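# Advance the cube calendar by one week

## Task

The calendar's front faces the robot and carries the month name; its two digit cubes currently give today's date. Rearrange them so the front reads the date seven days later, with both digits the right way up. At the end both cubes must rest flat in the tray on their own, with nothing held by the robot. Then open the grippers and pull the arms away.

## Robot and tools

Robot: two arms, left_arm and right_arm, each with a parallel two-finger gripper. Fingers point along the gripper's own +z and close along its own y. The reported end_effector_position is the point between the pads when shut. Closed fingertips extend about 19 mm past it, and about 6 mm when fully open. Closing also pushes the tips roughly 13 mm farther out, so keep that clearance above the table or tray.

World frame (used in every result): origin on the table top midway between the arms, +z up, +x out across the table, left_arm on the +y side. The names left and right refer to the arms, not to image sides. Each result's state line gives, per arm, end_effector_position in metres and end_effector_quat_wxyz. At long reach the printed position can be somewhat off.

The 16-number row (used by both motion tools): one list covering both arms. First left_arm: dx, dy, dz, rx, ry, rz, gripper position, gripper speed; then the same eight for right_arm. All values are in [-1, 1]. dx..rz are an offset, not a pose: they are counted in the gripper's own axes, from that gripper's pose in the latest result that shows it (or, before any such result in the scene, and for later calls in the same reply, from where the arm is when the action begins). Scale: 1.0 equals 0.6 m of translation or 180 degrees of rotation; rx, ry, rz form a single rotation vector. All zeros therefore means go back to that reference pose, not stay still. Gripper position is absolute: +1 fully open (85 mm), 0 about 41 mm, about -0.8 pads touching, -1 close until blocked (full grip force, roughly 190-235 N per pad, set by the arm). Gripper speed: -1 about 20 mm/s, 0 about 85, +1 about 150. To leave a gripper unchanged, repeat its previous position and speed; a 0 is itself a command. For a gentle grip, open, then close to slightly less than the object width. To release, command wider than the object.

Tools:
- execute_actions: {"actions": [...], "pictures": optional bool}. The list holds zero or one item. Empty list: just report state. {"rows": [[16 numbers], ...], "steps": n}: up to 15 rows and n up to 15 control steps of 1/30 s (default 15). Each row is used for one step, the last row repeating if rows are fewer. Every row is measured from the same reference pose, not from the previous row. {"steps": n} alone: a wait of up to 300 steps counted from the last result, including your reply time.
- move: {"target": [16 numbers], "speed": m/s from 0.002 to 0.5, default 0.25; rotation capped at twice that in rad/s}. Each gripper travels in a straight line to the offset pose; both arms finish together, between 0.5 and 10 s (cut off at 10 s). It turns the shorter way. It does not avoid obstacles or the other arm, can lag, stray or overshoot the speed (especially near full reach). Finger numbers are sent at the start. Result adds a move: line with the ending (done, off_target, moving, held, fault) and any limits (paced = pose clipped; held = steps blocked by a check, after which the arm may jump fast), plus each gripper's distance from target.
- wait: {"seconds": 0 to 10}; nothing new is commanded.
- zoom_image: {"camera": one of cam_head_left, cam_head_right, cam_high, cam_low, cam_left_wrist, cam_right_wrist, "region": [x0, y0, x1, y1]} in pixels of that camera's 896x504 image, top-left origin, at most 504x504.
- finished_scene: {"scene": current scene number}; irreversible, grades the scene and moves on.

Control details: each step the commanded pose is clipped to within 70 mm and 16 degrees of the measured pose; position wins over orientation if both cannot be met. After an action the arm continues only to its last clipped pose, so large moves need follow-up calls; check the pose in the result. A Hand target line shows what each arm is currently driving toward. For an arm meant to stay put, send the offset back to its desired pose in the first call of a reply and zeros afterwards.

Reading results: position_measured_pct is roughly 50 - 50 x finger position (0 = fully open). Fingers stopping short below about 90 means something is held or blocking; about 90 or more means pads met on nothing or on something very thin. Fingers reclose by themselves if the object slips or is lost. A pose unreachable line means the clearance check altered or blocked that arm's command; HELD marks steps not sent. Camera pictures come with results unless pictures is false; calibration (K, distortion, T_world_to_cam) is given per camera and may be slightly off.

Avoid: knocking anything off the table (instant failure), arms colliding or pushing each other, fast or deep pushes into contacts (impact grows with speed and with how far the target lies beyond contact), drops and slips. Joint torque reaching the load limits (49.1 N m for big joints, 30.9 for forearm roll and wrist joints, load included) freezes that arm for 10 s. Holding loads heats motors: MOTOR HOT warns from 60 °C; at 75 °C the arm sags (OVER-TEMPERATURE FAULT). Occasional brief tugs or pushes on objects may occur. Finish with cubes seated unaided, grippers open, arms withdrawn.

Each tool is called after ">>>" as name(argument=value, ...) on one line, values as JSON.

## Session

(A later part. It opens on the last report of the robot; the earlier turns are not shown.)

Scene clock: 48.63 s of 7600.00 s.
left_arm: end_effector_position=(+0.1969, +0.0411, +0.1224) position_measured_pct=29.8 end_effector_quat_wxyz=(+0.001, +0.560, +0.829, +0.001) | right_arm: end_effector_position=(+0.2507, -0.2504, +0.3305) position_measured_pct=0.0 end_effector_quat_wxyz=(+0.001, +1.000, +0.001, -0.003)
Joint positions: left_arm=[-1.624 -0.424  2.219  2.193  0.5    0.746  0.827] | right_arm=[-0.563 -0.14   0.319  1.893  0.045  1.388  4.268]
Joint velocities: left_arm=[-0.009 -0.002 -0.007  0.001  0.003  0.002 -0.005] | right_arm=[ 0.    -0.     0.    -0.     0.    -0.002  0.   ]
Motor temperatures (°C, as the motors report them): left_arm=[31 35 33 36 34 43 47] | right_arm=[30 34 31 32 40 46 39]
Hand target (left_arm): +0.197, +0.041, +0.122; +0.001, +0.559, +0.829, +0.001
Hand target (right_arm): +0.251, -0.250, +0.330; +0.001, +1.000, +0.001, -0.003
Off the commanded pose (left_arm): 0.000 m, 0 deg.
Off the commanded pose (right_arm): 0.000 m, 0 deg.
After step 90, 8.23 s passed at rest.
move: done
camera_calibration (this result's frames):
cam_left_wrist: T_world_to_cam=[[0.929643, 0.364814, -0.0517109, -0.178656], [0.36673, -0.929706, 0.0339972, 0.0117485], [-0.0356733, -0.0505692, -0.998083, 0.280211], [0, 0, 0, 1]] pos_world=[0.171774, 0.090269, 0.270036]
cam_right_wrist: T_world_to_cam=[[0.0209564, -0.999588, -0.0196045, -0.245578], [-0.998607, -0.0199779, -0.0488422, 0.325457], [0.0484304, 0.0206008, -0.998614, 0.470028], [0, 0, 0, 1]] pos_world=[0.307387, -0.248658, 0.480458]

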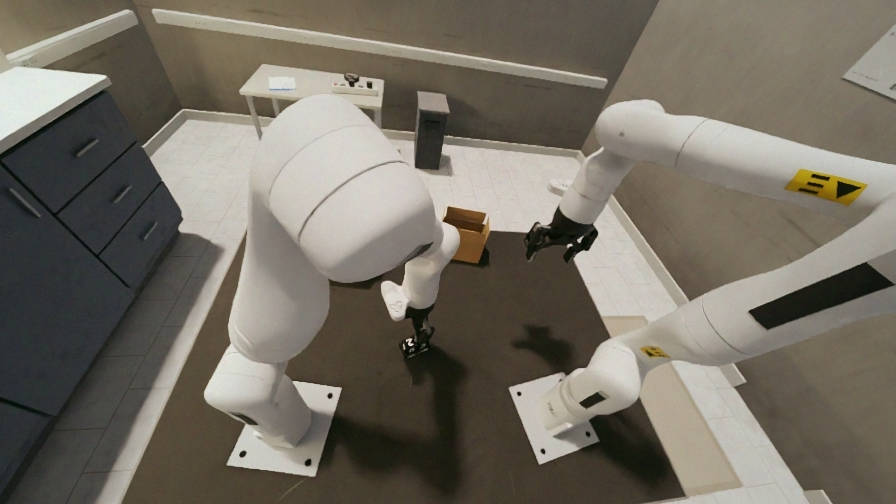

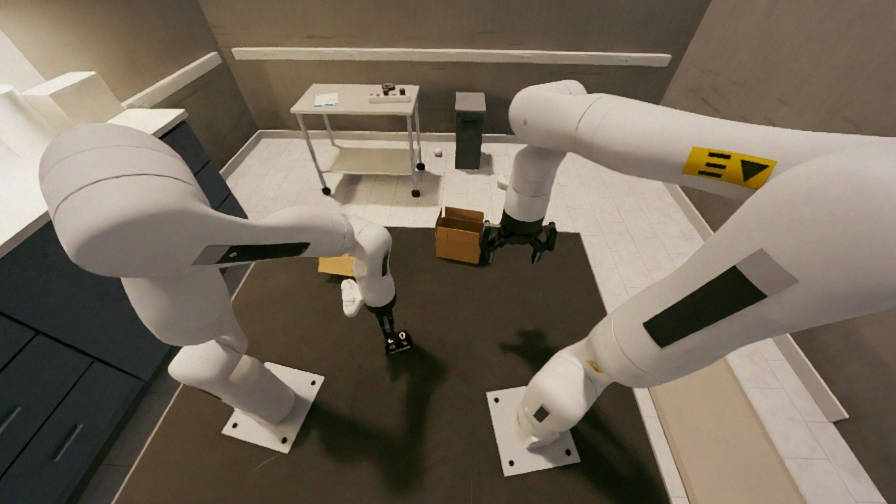

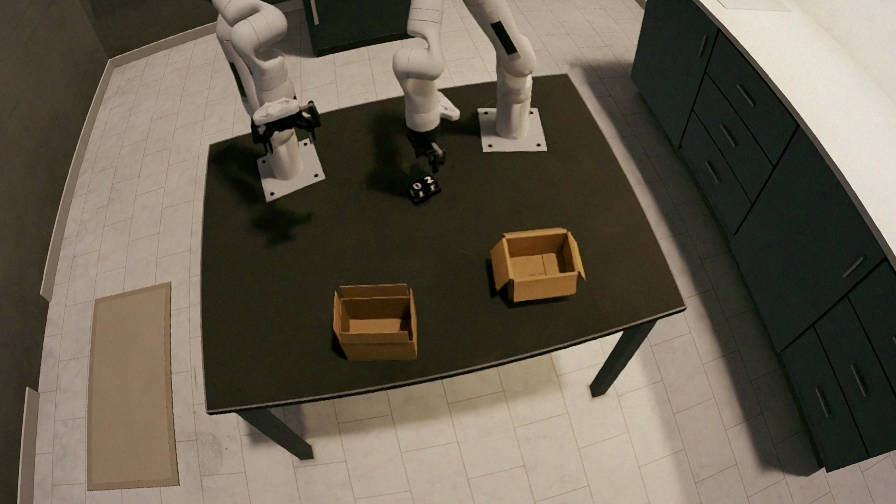

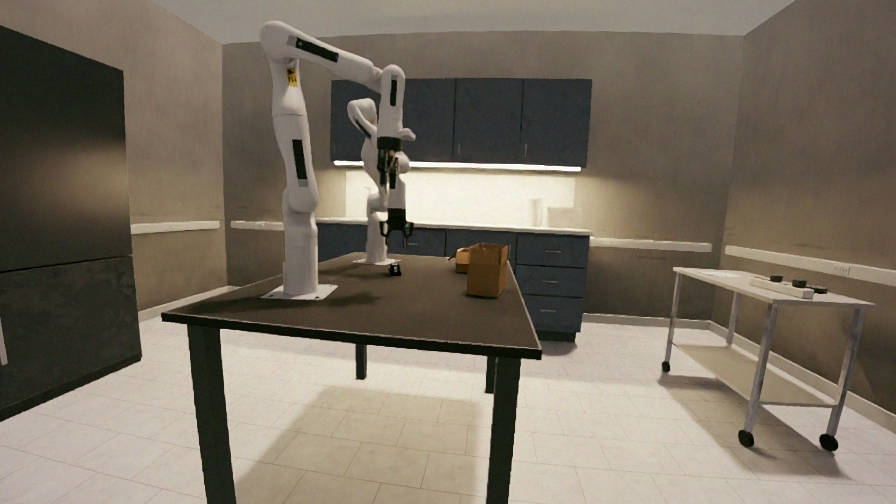

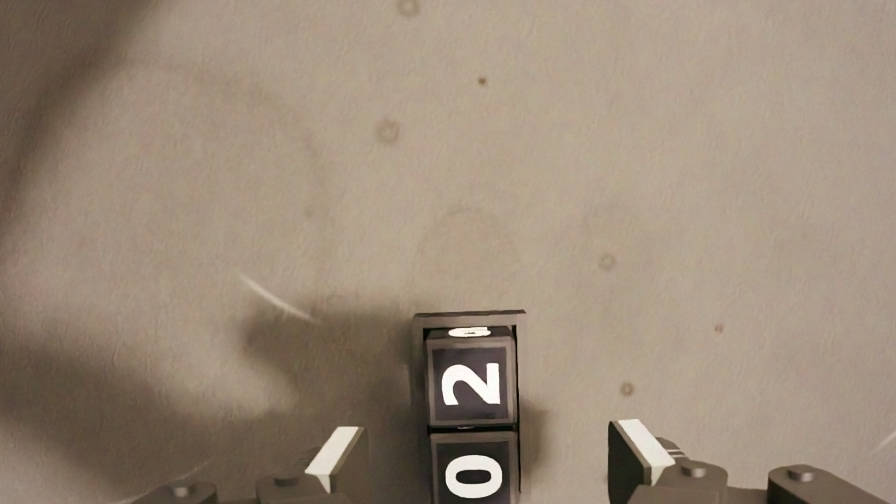

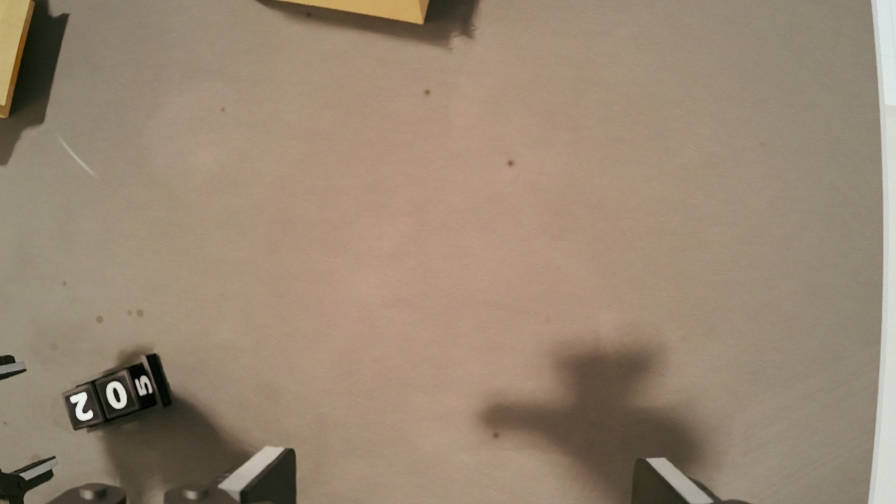

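>>> move(target=[0,-0.005,0.095,0,0,0,0.4,0,0,0,0,0,0,0,1,0], speed=0.15)

Scene clock: 53.33 s of 7600.00 s.
left_arm: end_effector_position=(+0.1941, +0.0396, +0.0656) position_measured_pct=29.8 end_effector_quat_wxyz=(+0.001, +0.560, +0.828, +0.001) | right_arm: end_effector_position=(+0.2507, -0.2504, +0.3305) position_measured_pct=0.0 end_effector_quat_wxyz=(+0.001, +1.000, +0.001, -0.003)
Joint positions: left_arm=[-1.755 -0.552  2.378  2.256  0.711  0.585  0.649] | right_arm=[-0.563 -0.14   0.319  1.893  0.045  1.388  4.268]
Joint velocities: left_arm=[-0.009 -0.008 -0.003  0.001  0.003  0.001 -0.002] | right_arm=[-0.     0.    -0.    -0.     0.    -0.001  0.   ]
Motor temperatures (°C, as the motors report them): left_arm=[31 35 33 36 34 43 47] | right_arm=[30 34 31 32 40 46 39]
Hand target (left_arm): +0.194, +0.040, +0.065; +0.001, +0.560, +0.829, +0.001
Hand target (right_arm): +0.251, -0.250, +0.330; +0.001, +1.000, +0.001, -0.003
Off the commanded pose (left_arm): 0.001 m, 0 deg.
Off the commanded pose (right_arm): 0.000 m, 0 deg.
After step 90, 0.90 s passed at rest.
move: done
camera_calibration (this result's frames):
cam_left_wrist: T_world_to_cam=[[0.930069, 0.363694, -0.0519423, -0.178442], [0.365655, -0.930095, 0.0349365, 0.0134372], [-0.0356051, -0.0514863, -0.998039, 0.223318], [0, 0, 0, 1]] pos_world=[0.169002, 0.0888941, 0.213142]
cam_right_wrist: T_world_to_cam=[[0.0209562, -0.999588, -0.0196044, -0.245578], [-0.998607, -0.0199776, -0.0488432, 0.325458], [0.0484314, 0.0206007, -0.998614, 0.470027], [0, 0, 0, 1]] pos_world=[0.307387, -0.248658, 0.480458]

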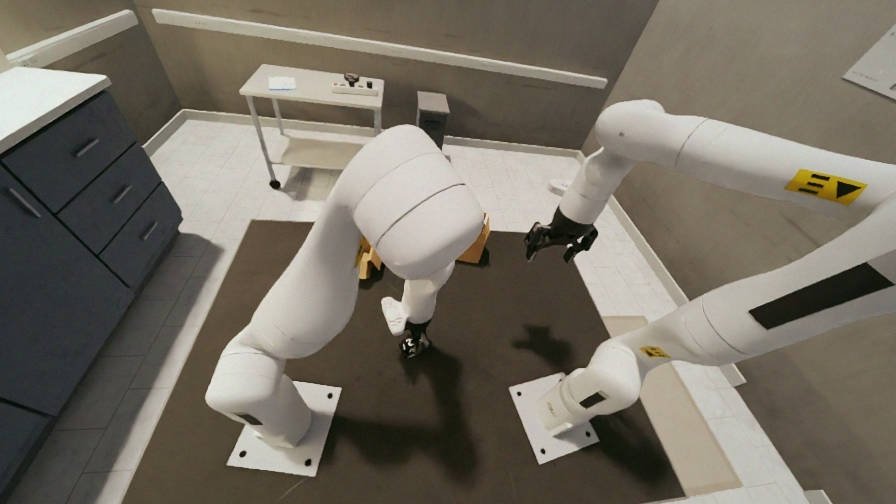

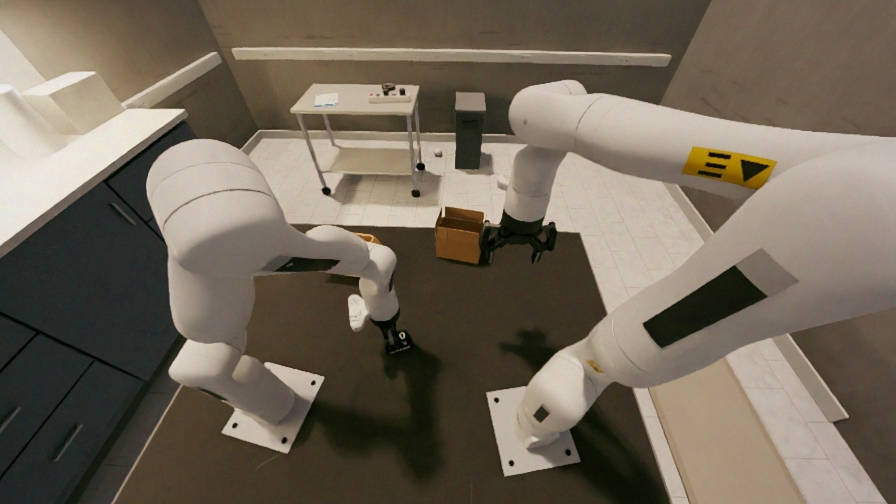

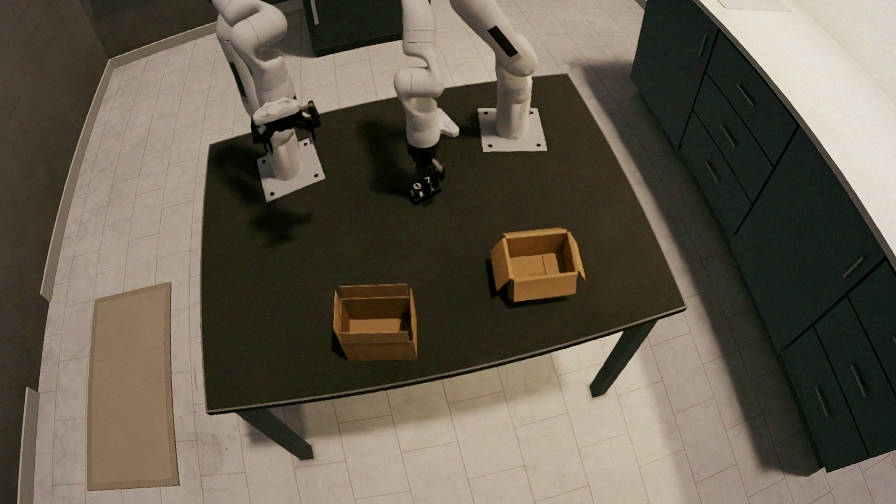

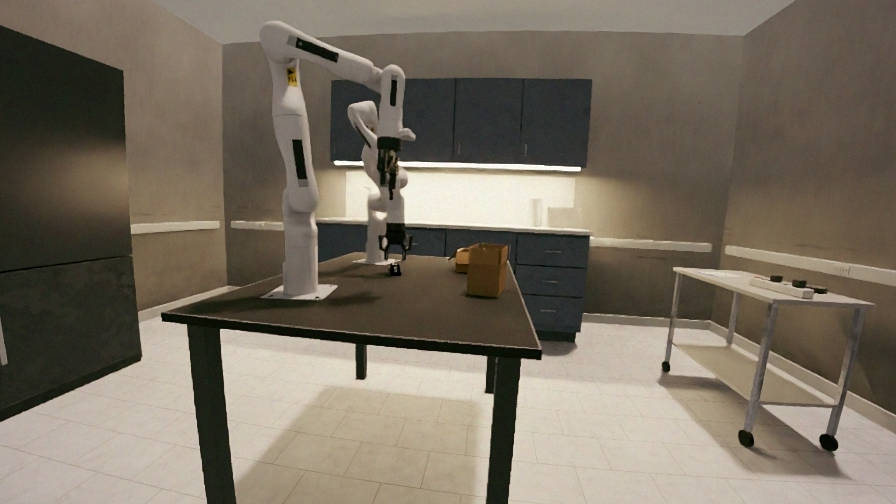

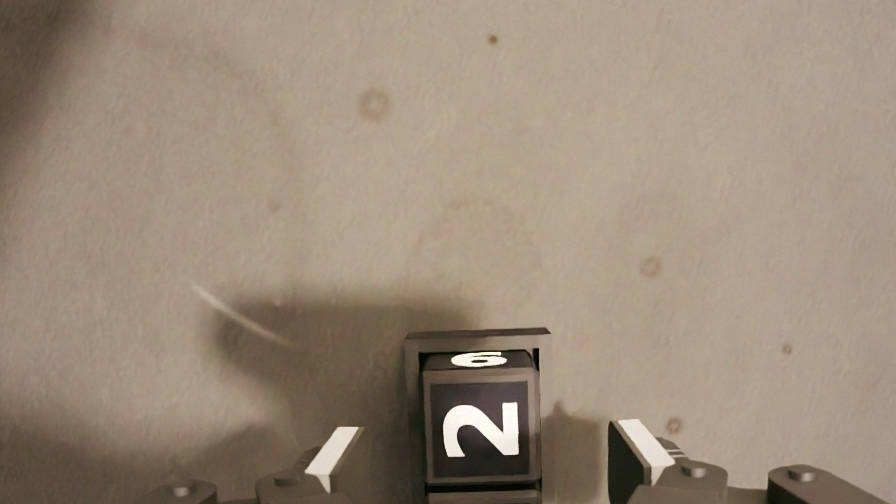

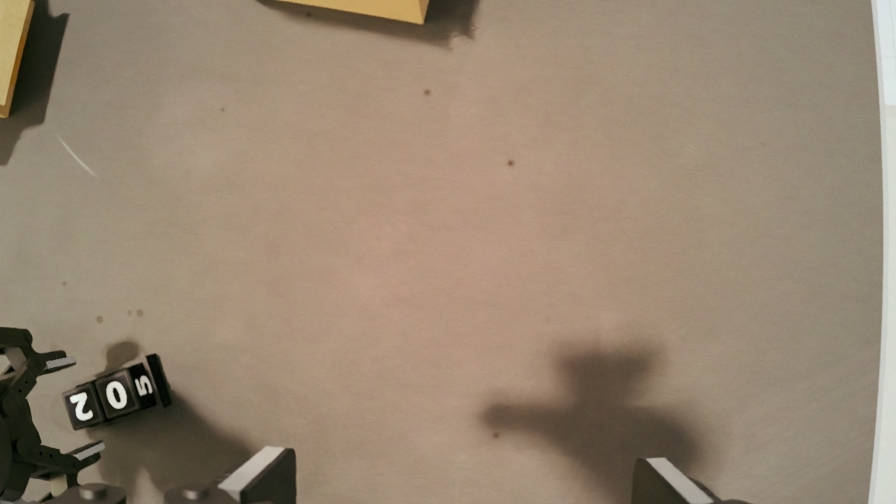

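>>> move(target=[0,0,0.059,0,0,0,0.4,0,0,0,0,0,0,0,1,0], speed=0.05)

>>> execute_actions(actions=[{"rows":[[0,0,0,0,0,0,-1,0,0,0,0,0,0,0,1,0]],"steps":15}])

Scene clock: 59.43 s of 7600.00 s.
left_arm: end_effector_position=(+0.1940, +0.0393, +0.0303) position_measured_pct=29.8 end_effector_quat_wxyz=(+0.001, +0.561, +0.828, +0.001) | right_arm: end_effector_position=(+0.2507, -0.2504, +0.3305) position_measured_pct=0.0 end_effector_quat_wxyz=(+0.001, +1.000, +0.001, -0.003)
Joint positions: left_arm=[-1.853 -0.631  2.507  2.278  0.855  0.479  0.526] | right_arm=[-0.563 -0.14   0.319  1.893  0.045  1.388  4.268]
Joint velocities: left_arm=[-0.006 -0.005 -0.003  0.001  0.004  0.001 -0.001] | right_arm=[-0.001  0.    -0.    -0.     0.     0.    -0.   ]
Motor temperatures (°C, as the motors report them): left_arm=[31 35 33 36 34 43 47] | right_arm=[30 34 31 32 40 46 39]
Hand target (left_arm): +0.194, +0.040, +0.030; +0.001, +0.560, +0.828, +0.001
Hand target (right_arm): +0.251, -0.250, +0.330; +0.001, +1.000, +0.001, -0.003
Off the commanded pose (left_arm): 0.000 m, 0 deg.
Off the commanded pose (right_arm): 0.000 m, 0 deg.
After step 90, 2.13 s passed at rest.
move: done
camera_calibration (this result's frames):
cam_left_wrist: T_world_to_cam=[[0.930396, 0.362839, -0.0520615, -0.180139], [0.364829, -0.930395, 0.0355729, 0.014516], [-0.0355305, -0.0520904, -0.99801, 0.188089], [0, 0, 0, 1]] pos_world=[0.168987, 0.0886646, 0.17782]
cam_right_wrist: T_world_to_cam=[[0.0209562, -0.999588, -0.0196042, -0.245578], [-0.998607, -0.0199777, -0.0488441, 0.325459], [0.0484324, 0.0206005, -0.998614, 0.470027], [0, 0, 0, 1]] pos_world=[0.307387, -0.248658, 0.480458]

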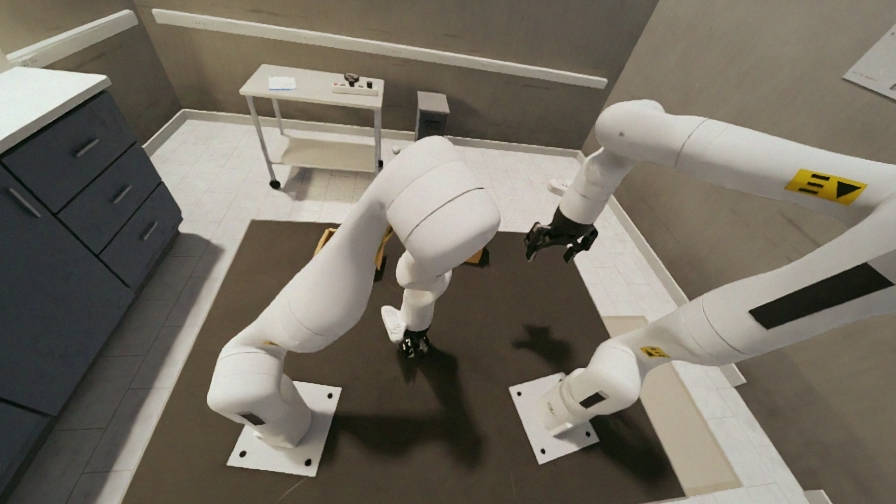

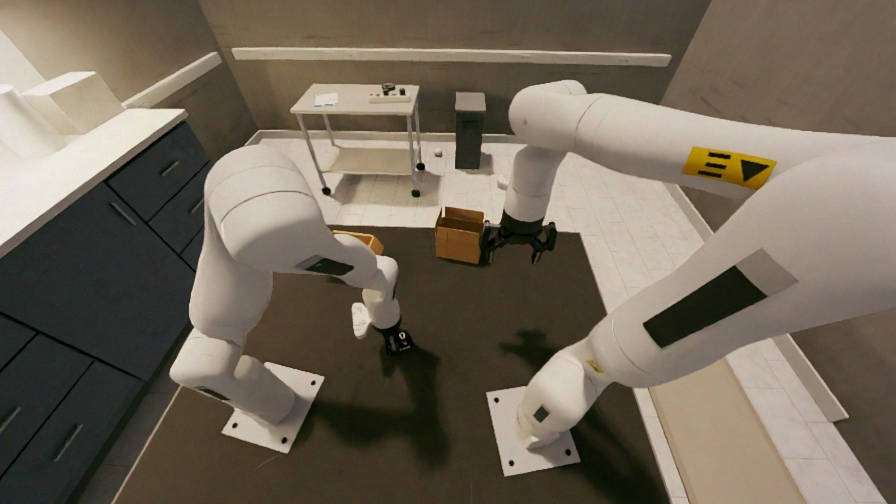

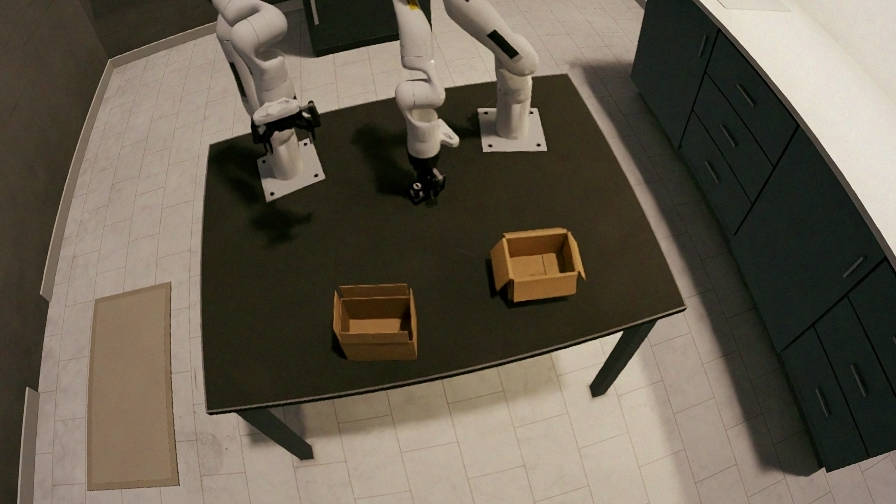

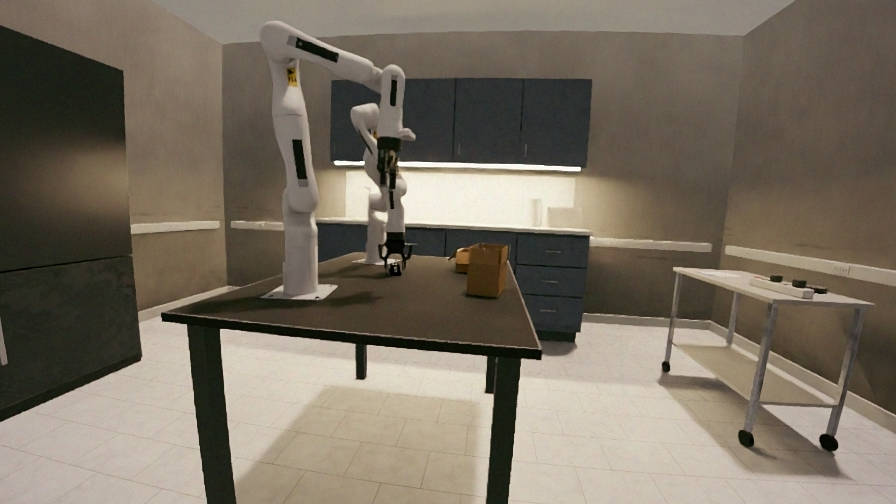

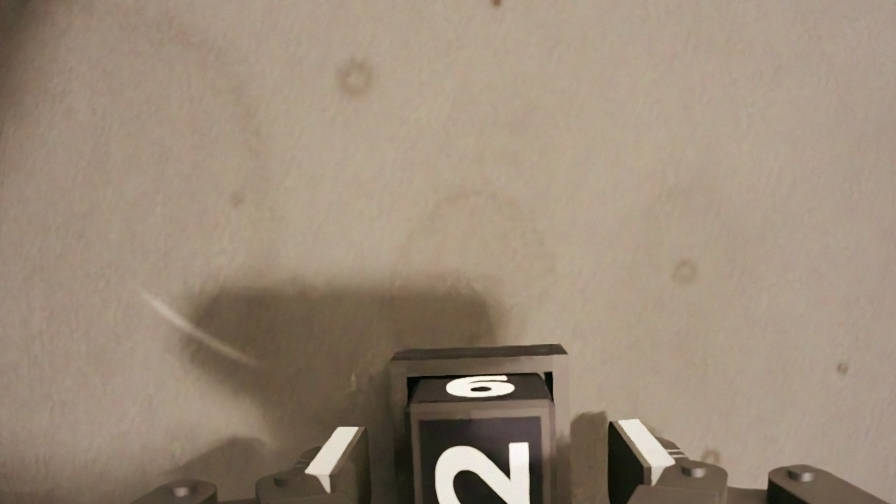

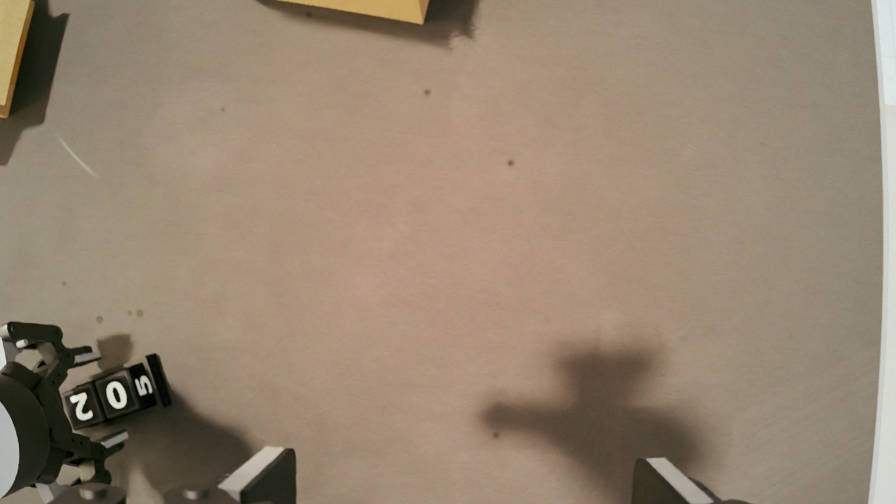

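Scene clock: 59.93 s of 7600.00 s.
left_arm: end_effector_position=(+0.1940, +0.0392, +0.0314) position_measured_pct=54.4 end_effector_quat_wxyz=(+0.002, +0.560, +0.828, -0.001) | right_arm: end_effector_position=(+0.2507, -0.2504, +0.3305) position_measured_pct=0.0 end_effector_quat_wxyz=(+0.001, +1.000, +0.001, -0.003)
Joint positions: left_arm=[-1.853 -0.627  2.506  2.279  0.854  0.481  0.525] | right_arm=[-0.563 -0.14   0.319  1.893  0.045  1.388  4.268]
Joint velocities: left_arm=[-0.001 -0.     0.001 -0.002  0.001 -0.     0.   ] | right_arm=[-0.001 -0.     0.     0.     0.     0.001 -0.   ]
Motor temperatures (°C, as the motors report them): left_arm=[31 35 33 36 34 43 47] | right_arm=[30 34 31 32 40 46 39]
Hand target (left_arm): +0.194, +0.039, +0.030; +0.001, +0.561, +0.828, +0.001
Hand target (right_arm): +0.251, -0.250, +0.330; +0.001, +1.000, +0.001, -0.003
Off the commanded pose (left_arm): 0.001 m, 0 deg.
Off the commanded pose (right_arm): 0.000 m, 0 deg.
Steps of this call (steps 1 to 15: all 15 steps of this action). Readings (end_effector_position | what the end effector reports):
1: left_arm (+0.1940, +0.0392, +0.0303) | right_arm (+0.2507, -0.2504, +0.3305) | left_arm position_measured_pct=29.8 | right_arm position_measured_pct=0.0
2: left_arm (+0.1940, +0.0391, +0.0304) | right_arm (+0.2507, -0.2504, +0.3305) | left_arm position_measured_pct=30.6 | right_arm position_measured_pct=0.0
4: left_arm (+0.1940, +0.0392, +0.0303) | right_arm (+0.2507, -0.2504, +0.3305) | left_arm position_measured_pct=34.5 | right_arm position_measured_pct=0.0
8: left_arm (+0.1940, +0.0392, +0.0304) | right_arm (+0.2507, -0.2504, +0.3305) | left_arm position_measured_pct=46.0 | right_arm position_measured_pct=0.0
15: the state above
camera_calibration (this result's frames):
cam_left_wrist: T_world_to_cam=[[0.93015, 0.363282, -0.0533569, -0.179926], [0.365414, -0.930085, 0.0376027, 0.0142212], [-0.0359661, -0.0544735, -0.997867, 0.189334], [0, 0, 0, 1]] pos_world=[0.168971, 0.0889044, 0.178795]
cam_right_wrist: T_world_to_cam=[[0.020956, -0.999588, -0.0196041, -0.245578], [-0.998607, -0.0199774, -0.0488451, 0.32546], [0.0484333, 0.0206004, -0.998614, 0.470027], [0, 0, 0, 1]] pos_world=[0.307388, -0.248658, 0.480458]

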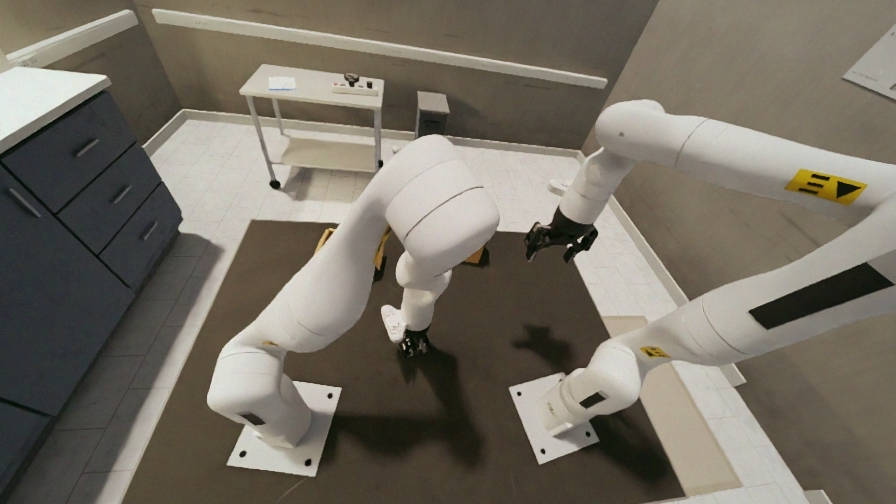

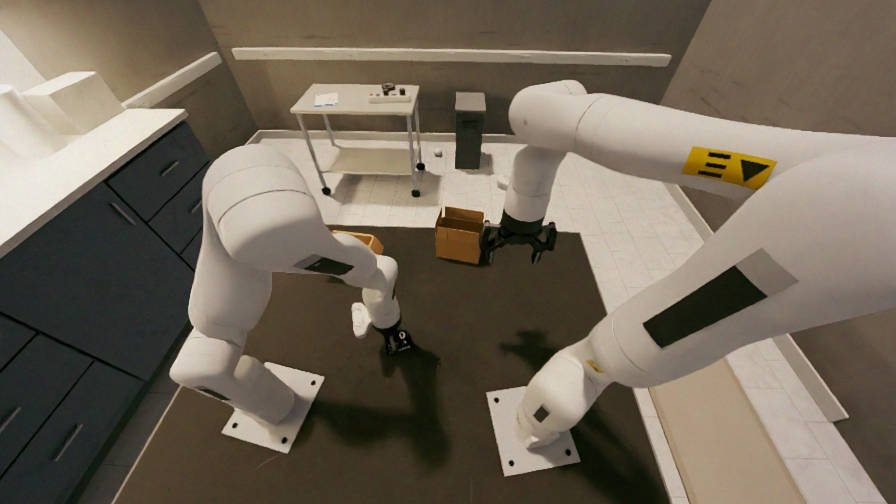

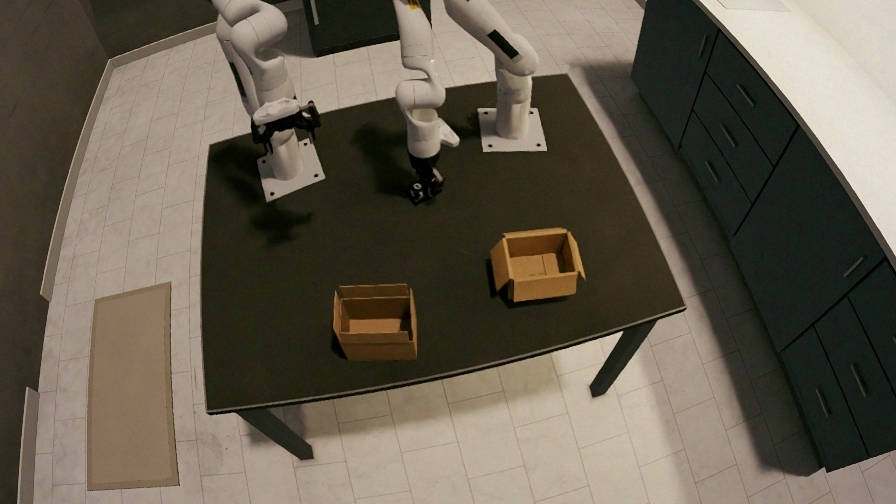

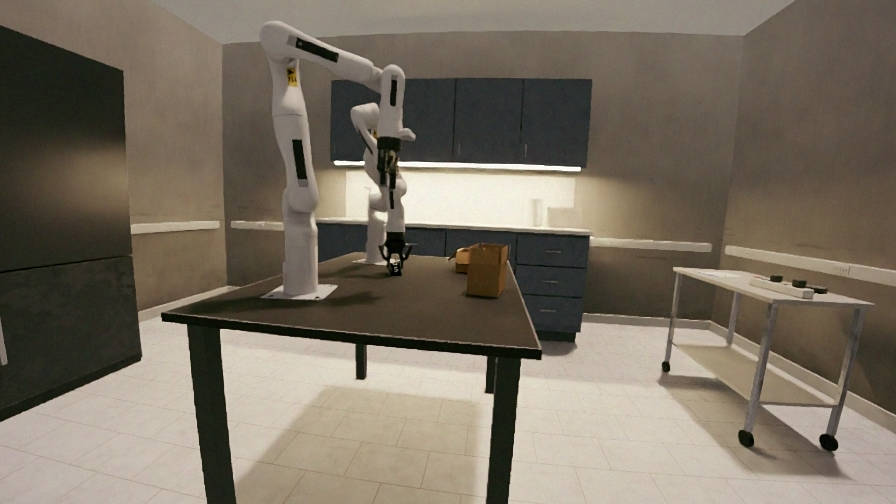

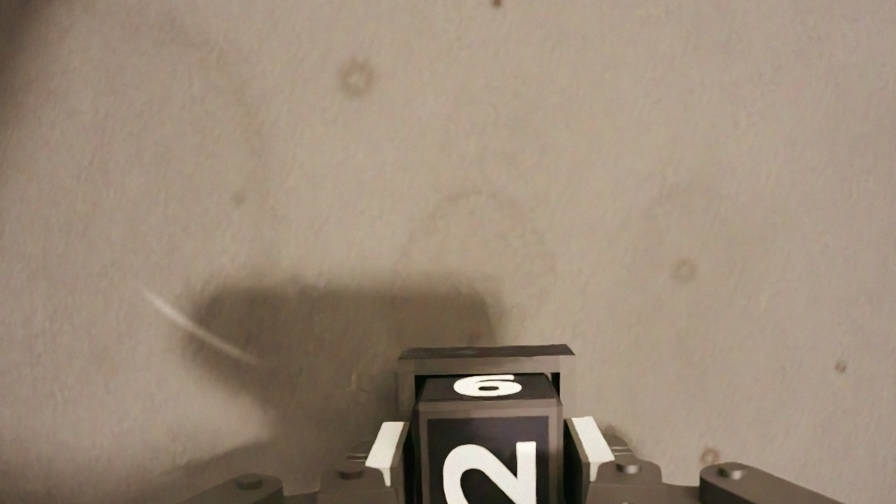

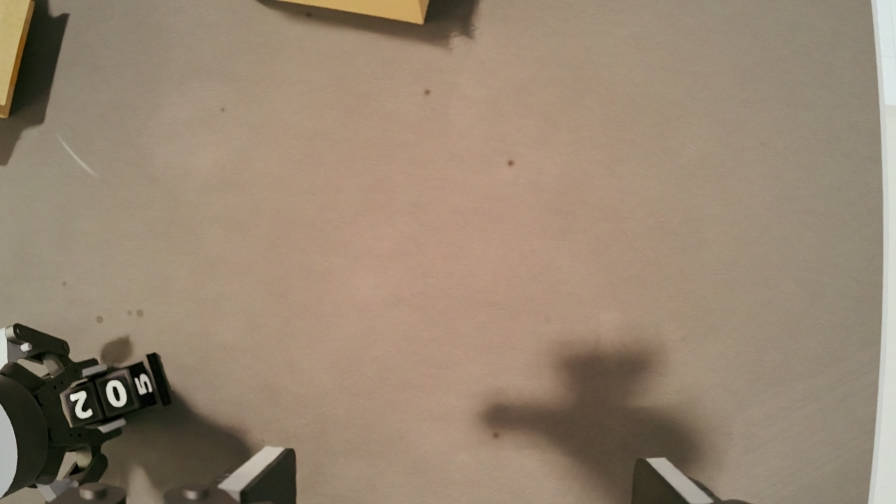

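>>> execute_actions(actions=[{"rows":[[0,0,0,0,0,0,-1,0,0,0,0,0,0,0,1,0]],"steps":6}])

>>> zoom_image(camera="cam_low", region=[365,225,425,285])

Scene clock: 62.80 s of 7600.00 s.
left_arm: end_effector_position=(+0.1940, +0.0391, +0.0315) position_measured_pct=54.4 end_effector_quat_wxyz=(+0.002, +0.560, +0.828, -0.001) | right_arm: end_effector_position=(+0.2507, -0.2504, +0.3305) position_measured_pct=0.0 end_effector_quat_wxyz=(+0.001, +1.000, +0.001, -0.003)
Joint positions: left_arm=[-1.853 -0.627  2.506  2.28   0.854  0.481  0.526] | right_arm=[-0.563 -0.14   0.319  1.893  0.045  1.388  4.268]
Joint velocities: left_arm=[ 0.    -0.    -0.001 -0.001 -0.002  0.001  0.001] | right_arm=[ 0.001  0.     0.     0.    -0.    -0.002 -0.   ]
Motor temperatures (°C, as the motors report them): left_arm=[31 35 33 36 34 43 47] | right_arm=[30 34 31 32 40 46 39]
Hand target (left_arm): +0.194, +0.039, +0.031; +0.002, +0.560, +0.828, -0.001
Hand target (right_arm): +0.251, -0.250, +0.330; +0.001, +1.000, +0.001, -0.003
Off the commanded pose (left_arm): 0.000 m, 0 deg.
Off the commanded pose (right_arm): 0.000 m, 0 deg.
Steps of this call (steps 1 to 80: nothing new was sent; steps 81 to 86: all 6 steps of this action). Readings (end_effector_position | what the end effector reports):
81: left_arm (+0.1940, +0.0390, +0.0317) | right_arm (+0.2507, -0.2504, +0.3305) | left_arm position_measured_pct=54.4 | right_arm position_measured_pct=0.0
82: left_arm (+0.1940, +0.0389, +0.0320) | right_arm (+0.2507, -0.2504, +0.3305) | left_arm position_measured_pct=54.4 | right_arm position_measured_pct=0.0
84: left_arm (+0.1940, +0.0390, +0.0317) | right_arm (+0.2507, -0.2504, +0.3305) | left_arm position_measured_pct=54.4 | right_arm position_measured_pct=0.0
86: the state above
camera_calibration (this result's frames):
cam_left_wrist: T_world_to_cam=[[0.930135, 0.363292, -0.0535579, -0.179856], [0.365448, -0.930056, 0.0379879, 0.0141354], [-0.0360111, -0.0549065, -0.997842, 0.189494], [0, 0, 0, 1]] pos_world=[0.168949, 0.0888915, 0.178915]
cam_right_wrist: T_world_to_cam=[[0.0209557, -0.999588, -0.0196039, -0.245578], [-0.998607, -0.0199771, -0.0488459, 0.325461], [0.0484342, 0.0206002, -0.998614, 0.470027], [0, 0, 0, 1]] pos_world=[0.307388, -0.248658, 0.480458]

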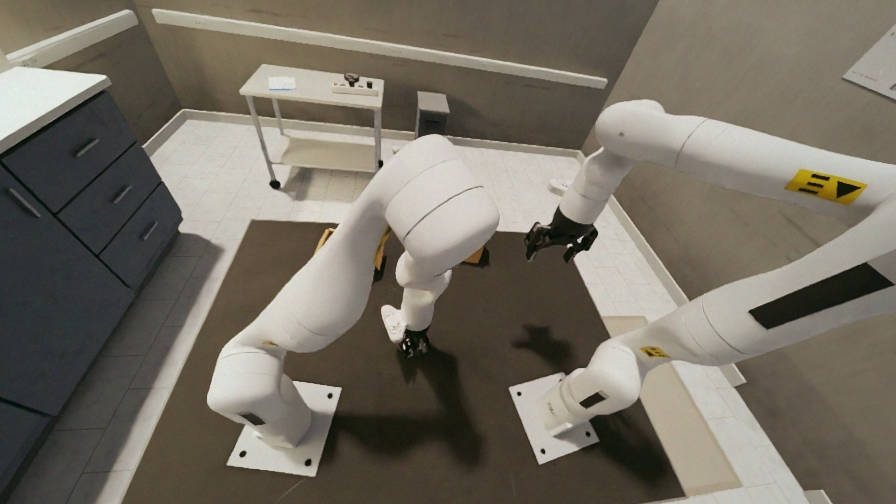

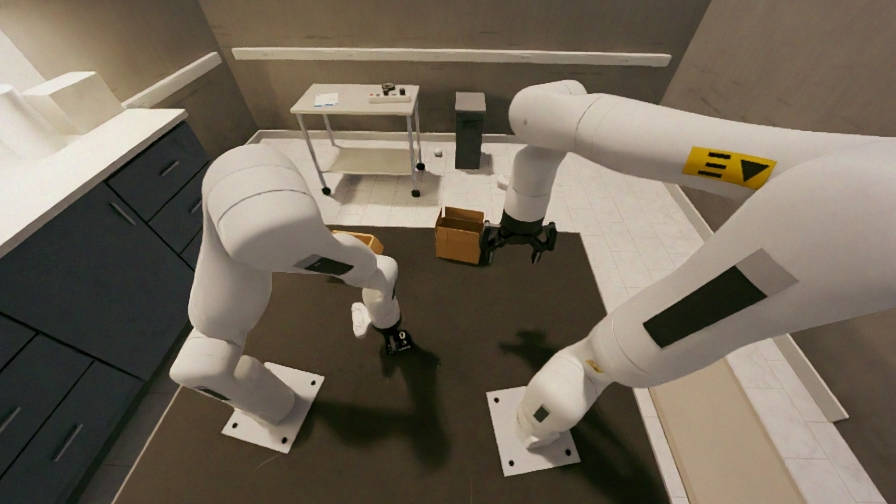

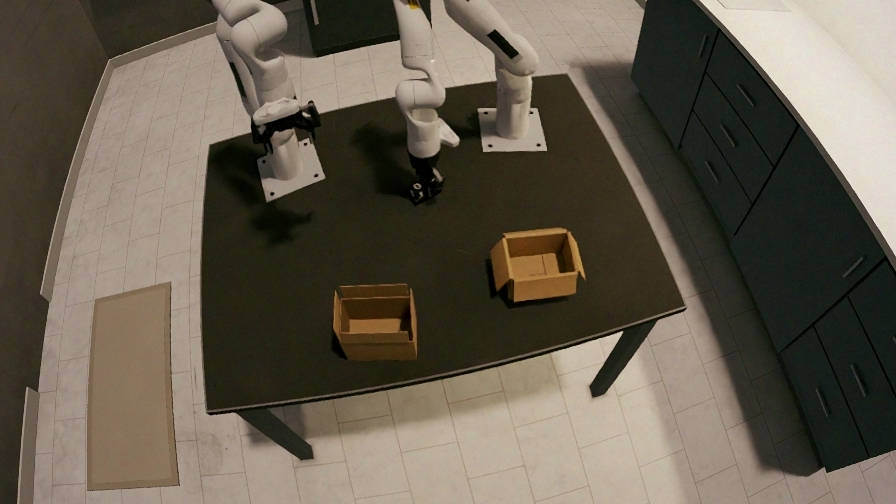

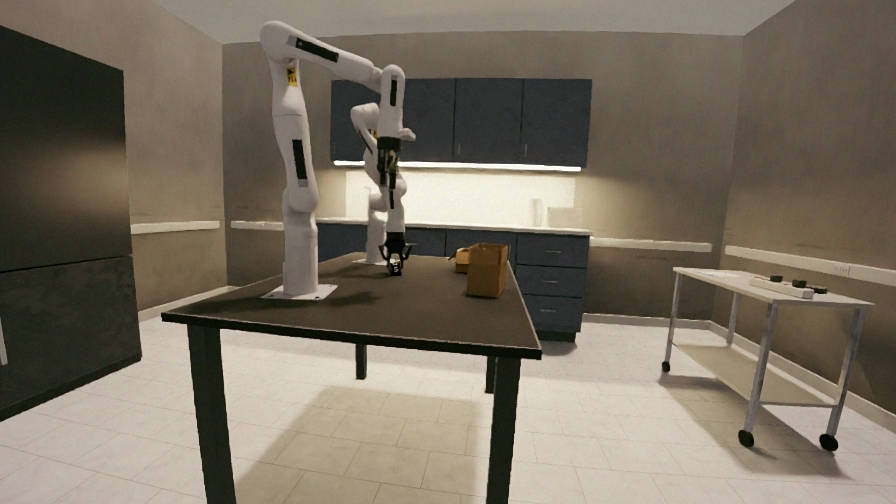

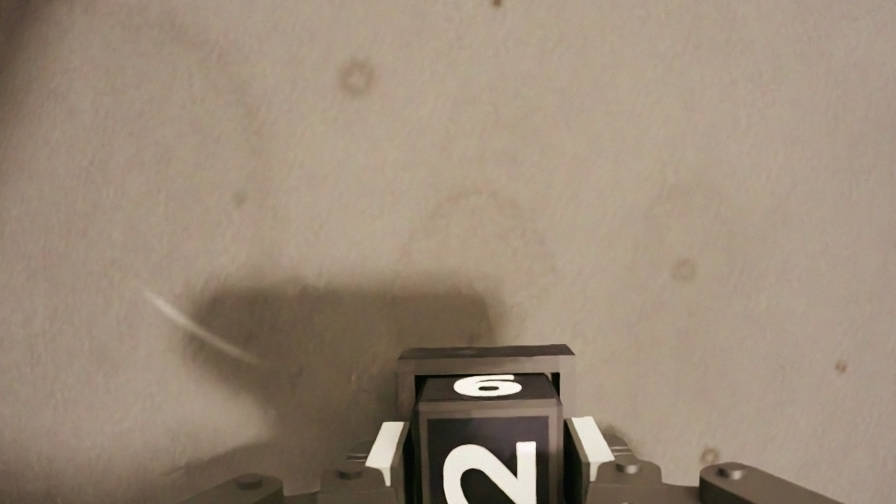

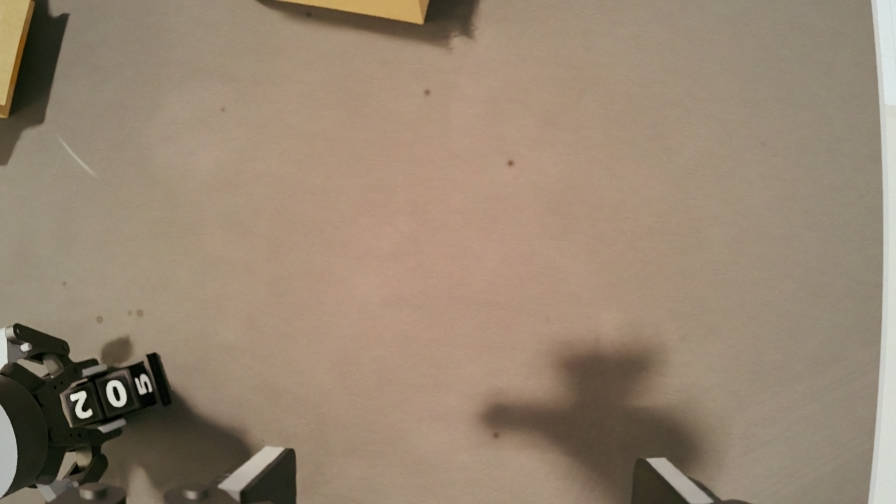

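Region (365, 225, 425, 285) of cam_low's 896x504 image, scaled by 8.400, with more detail than that image has.

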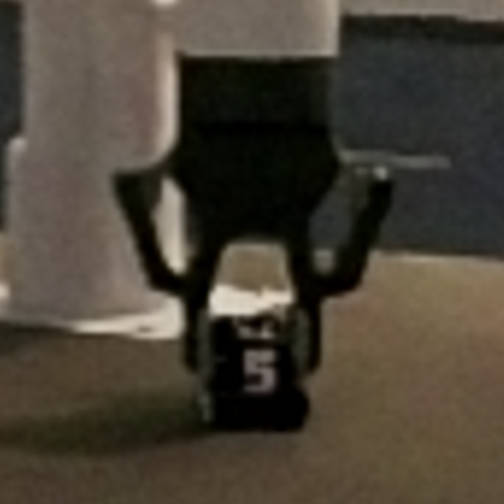

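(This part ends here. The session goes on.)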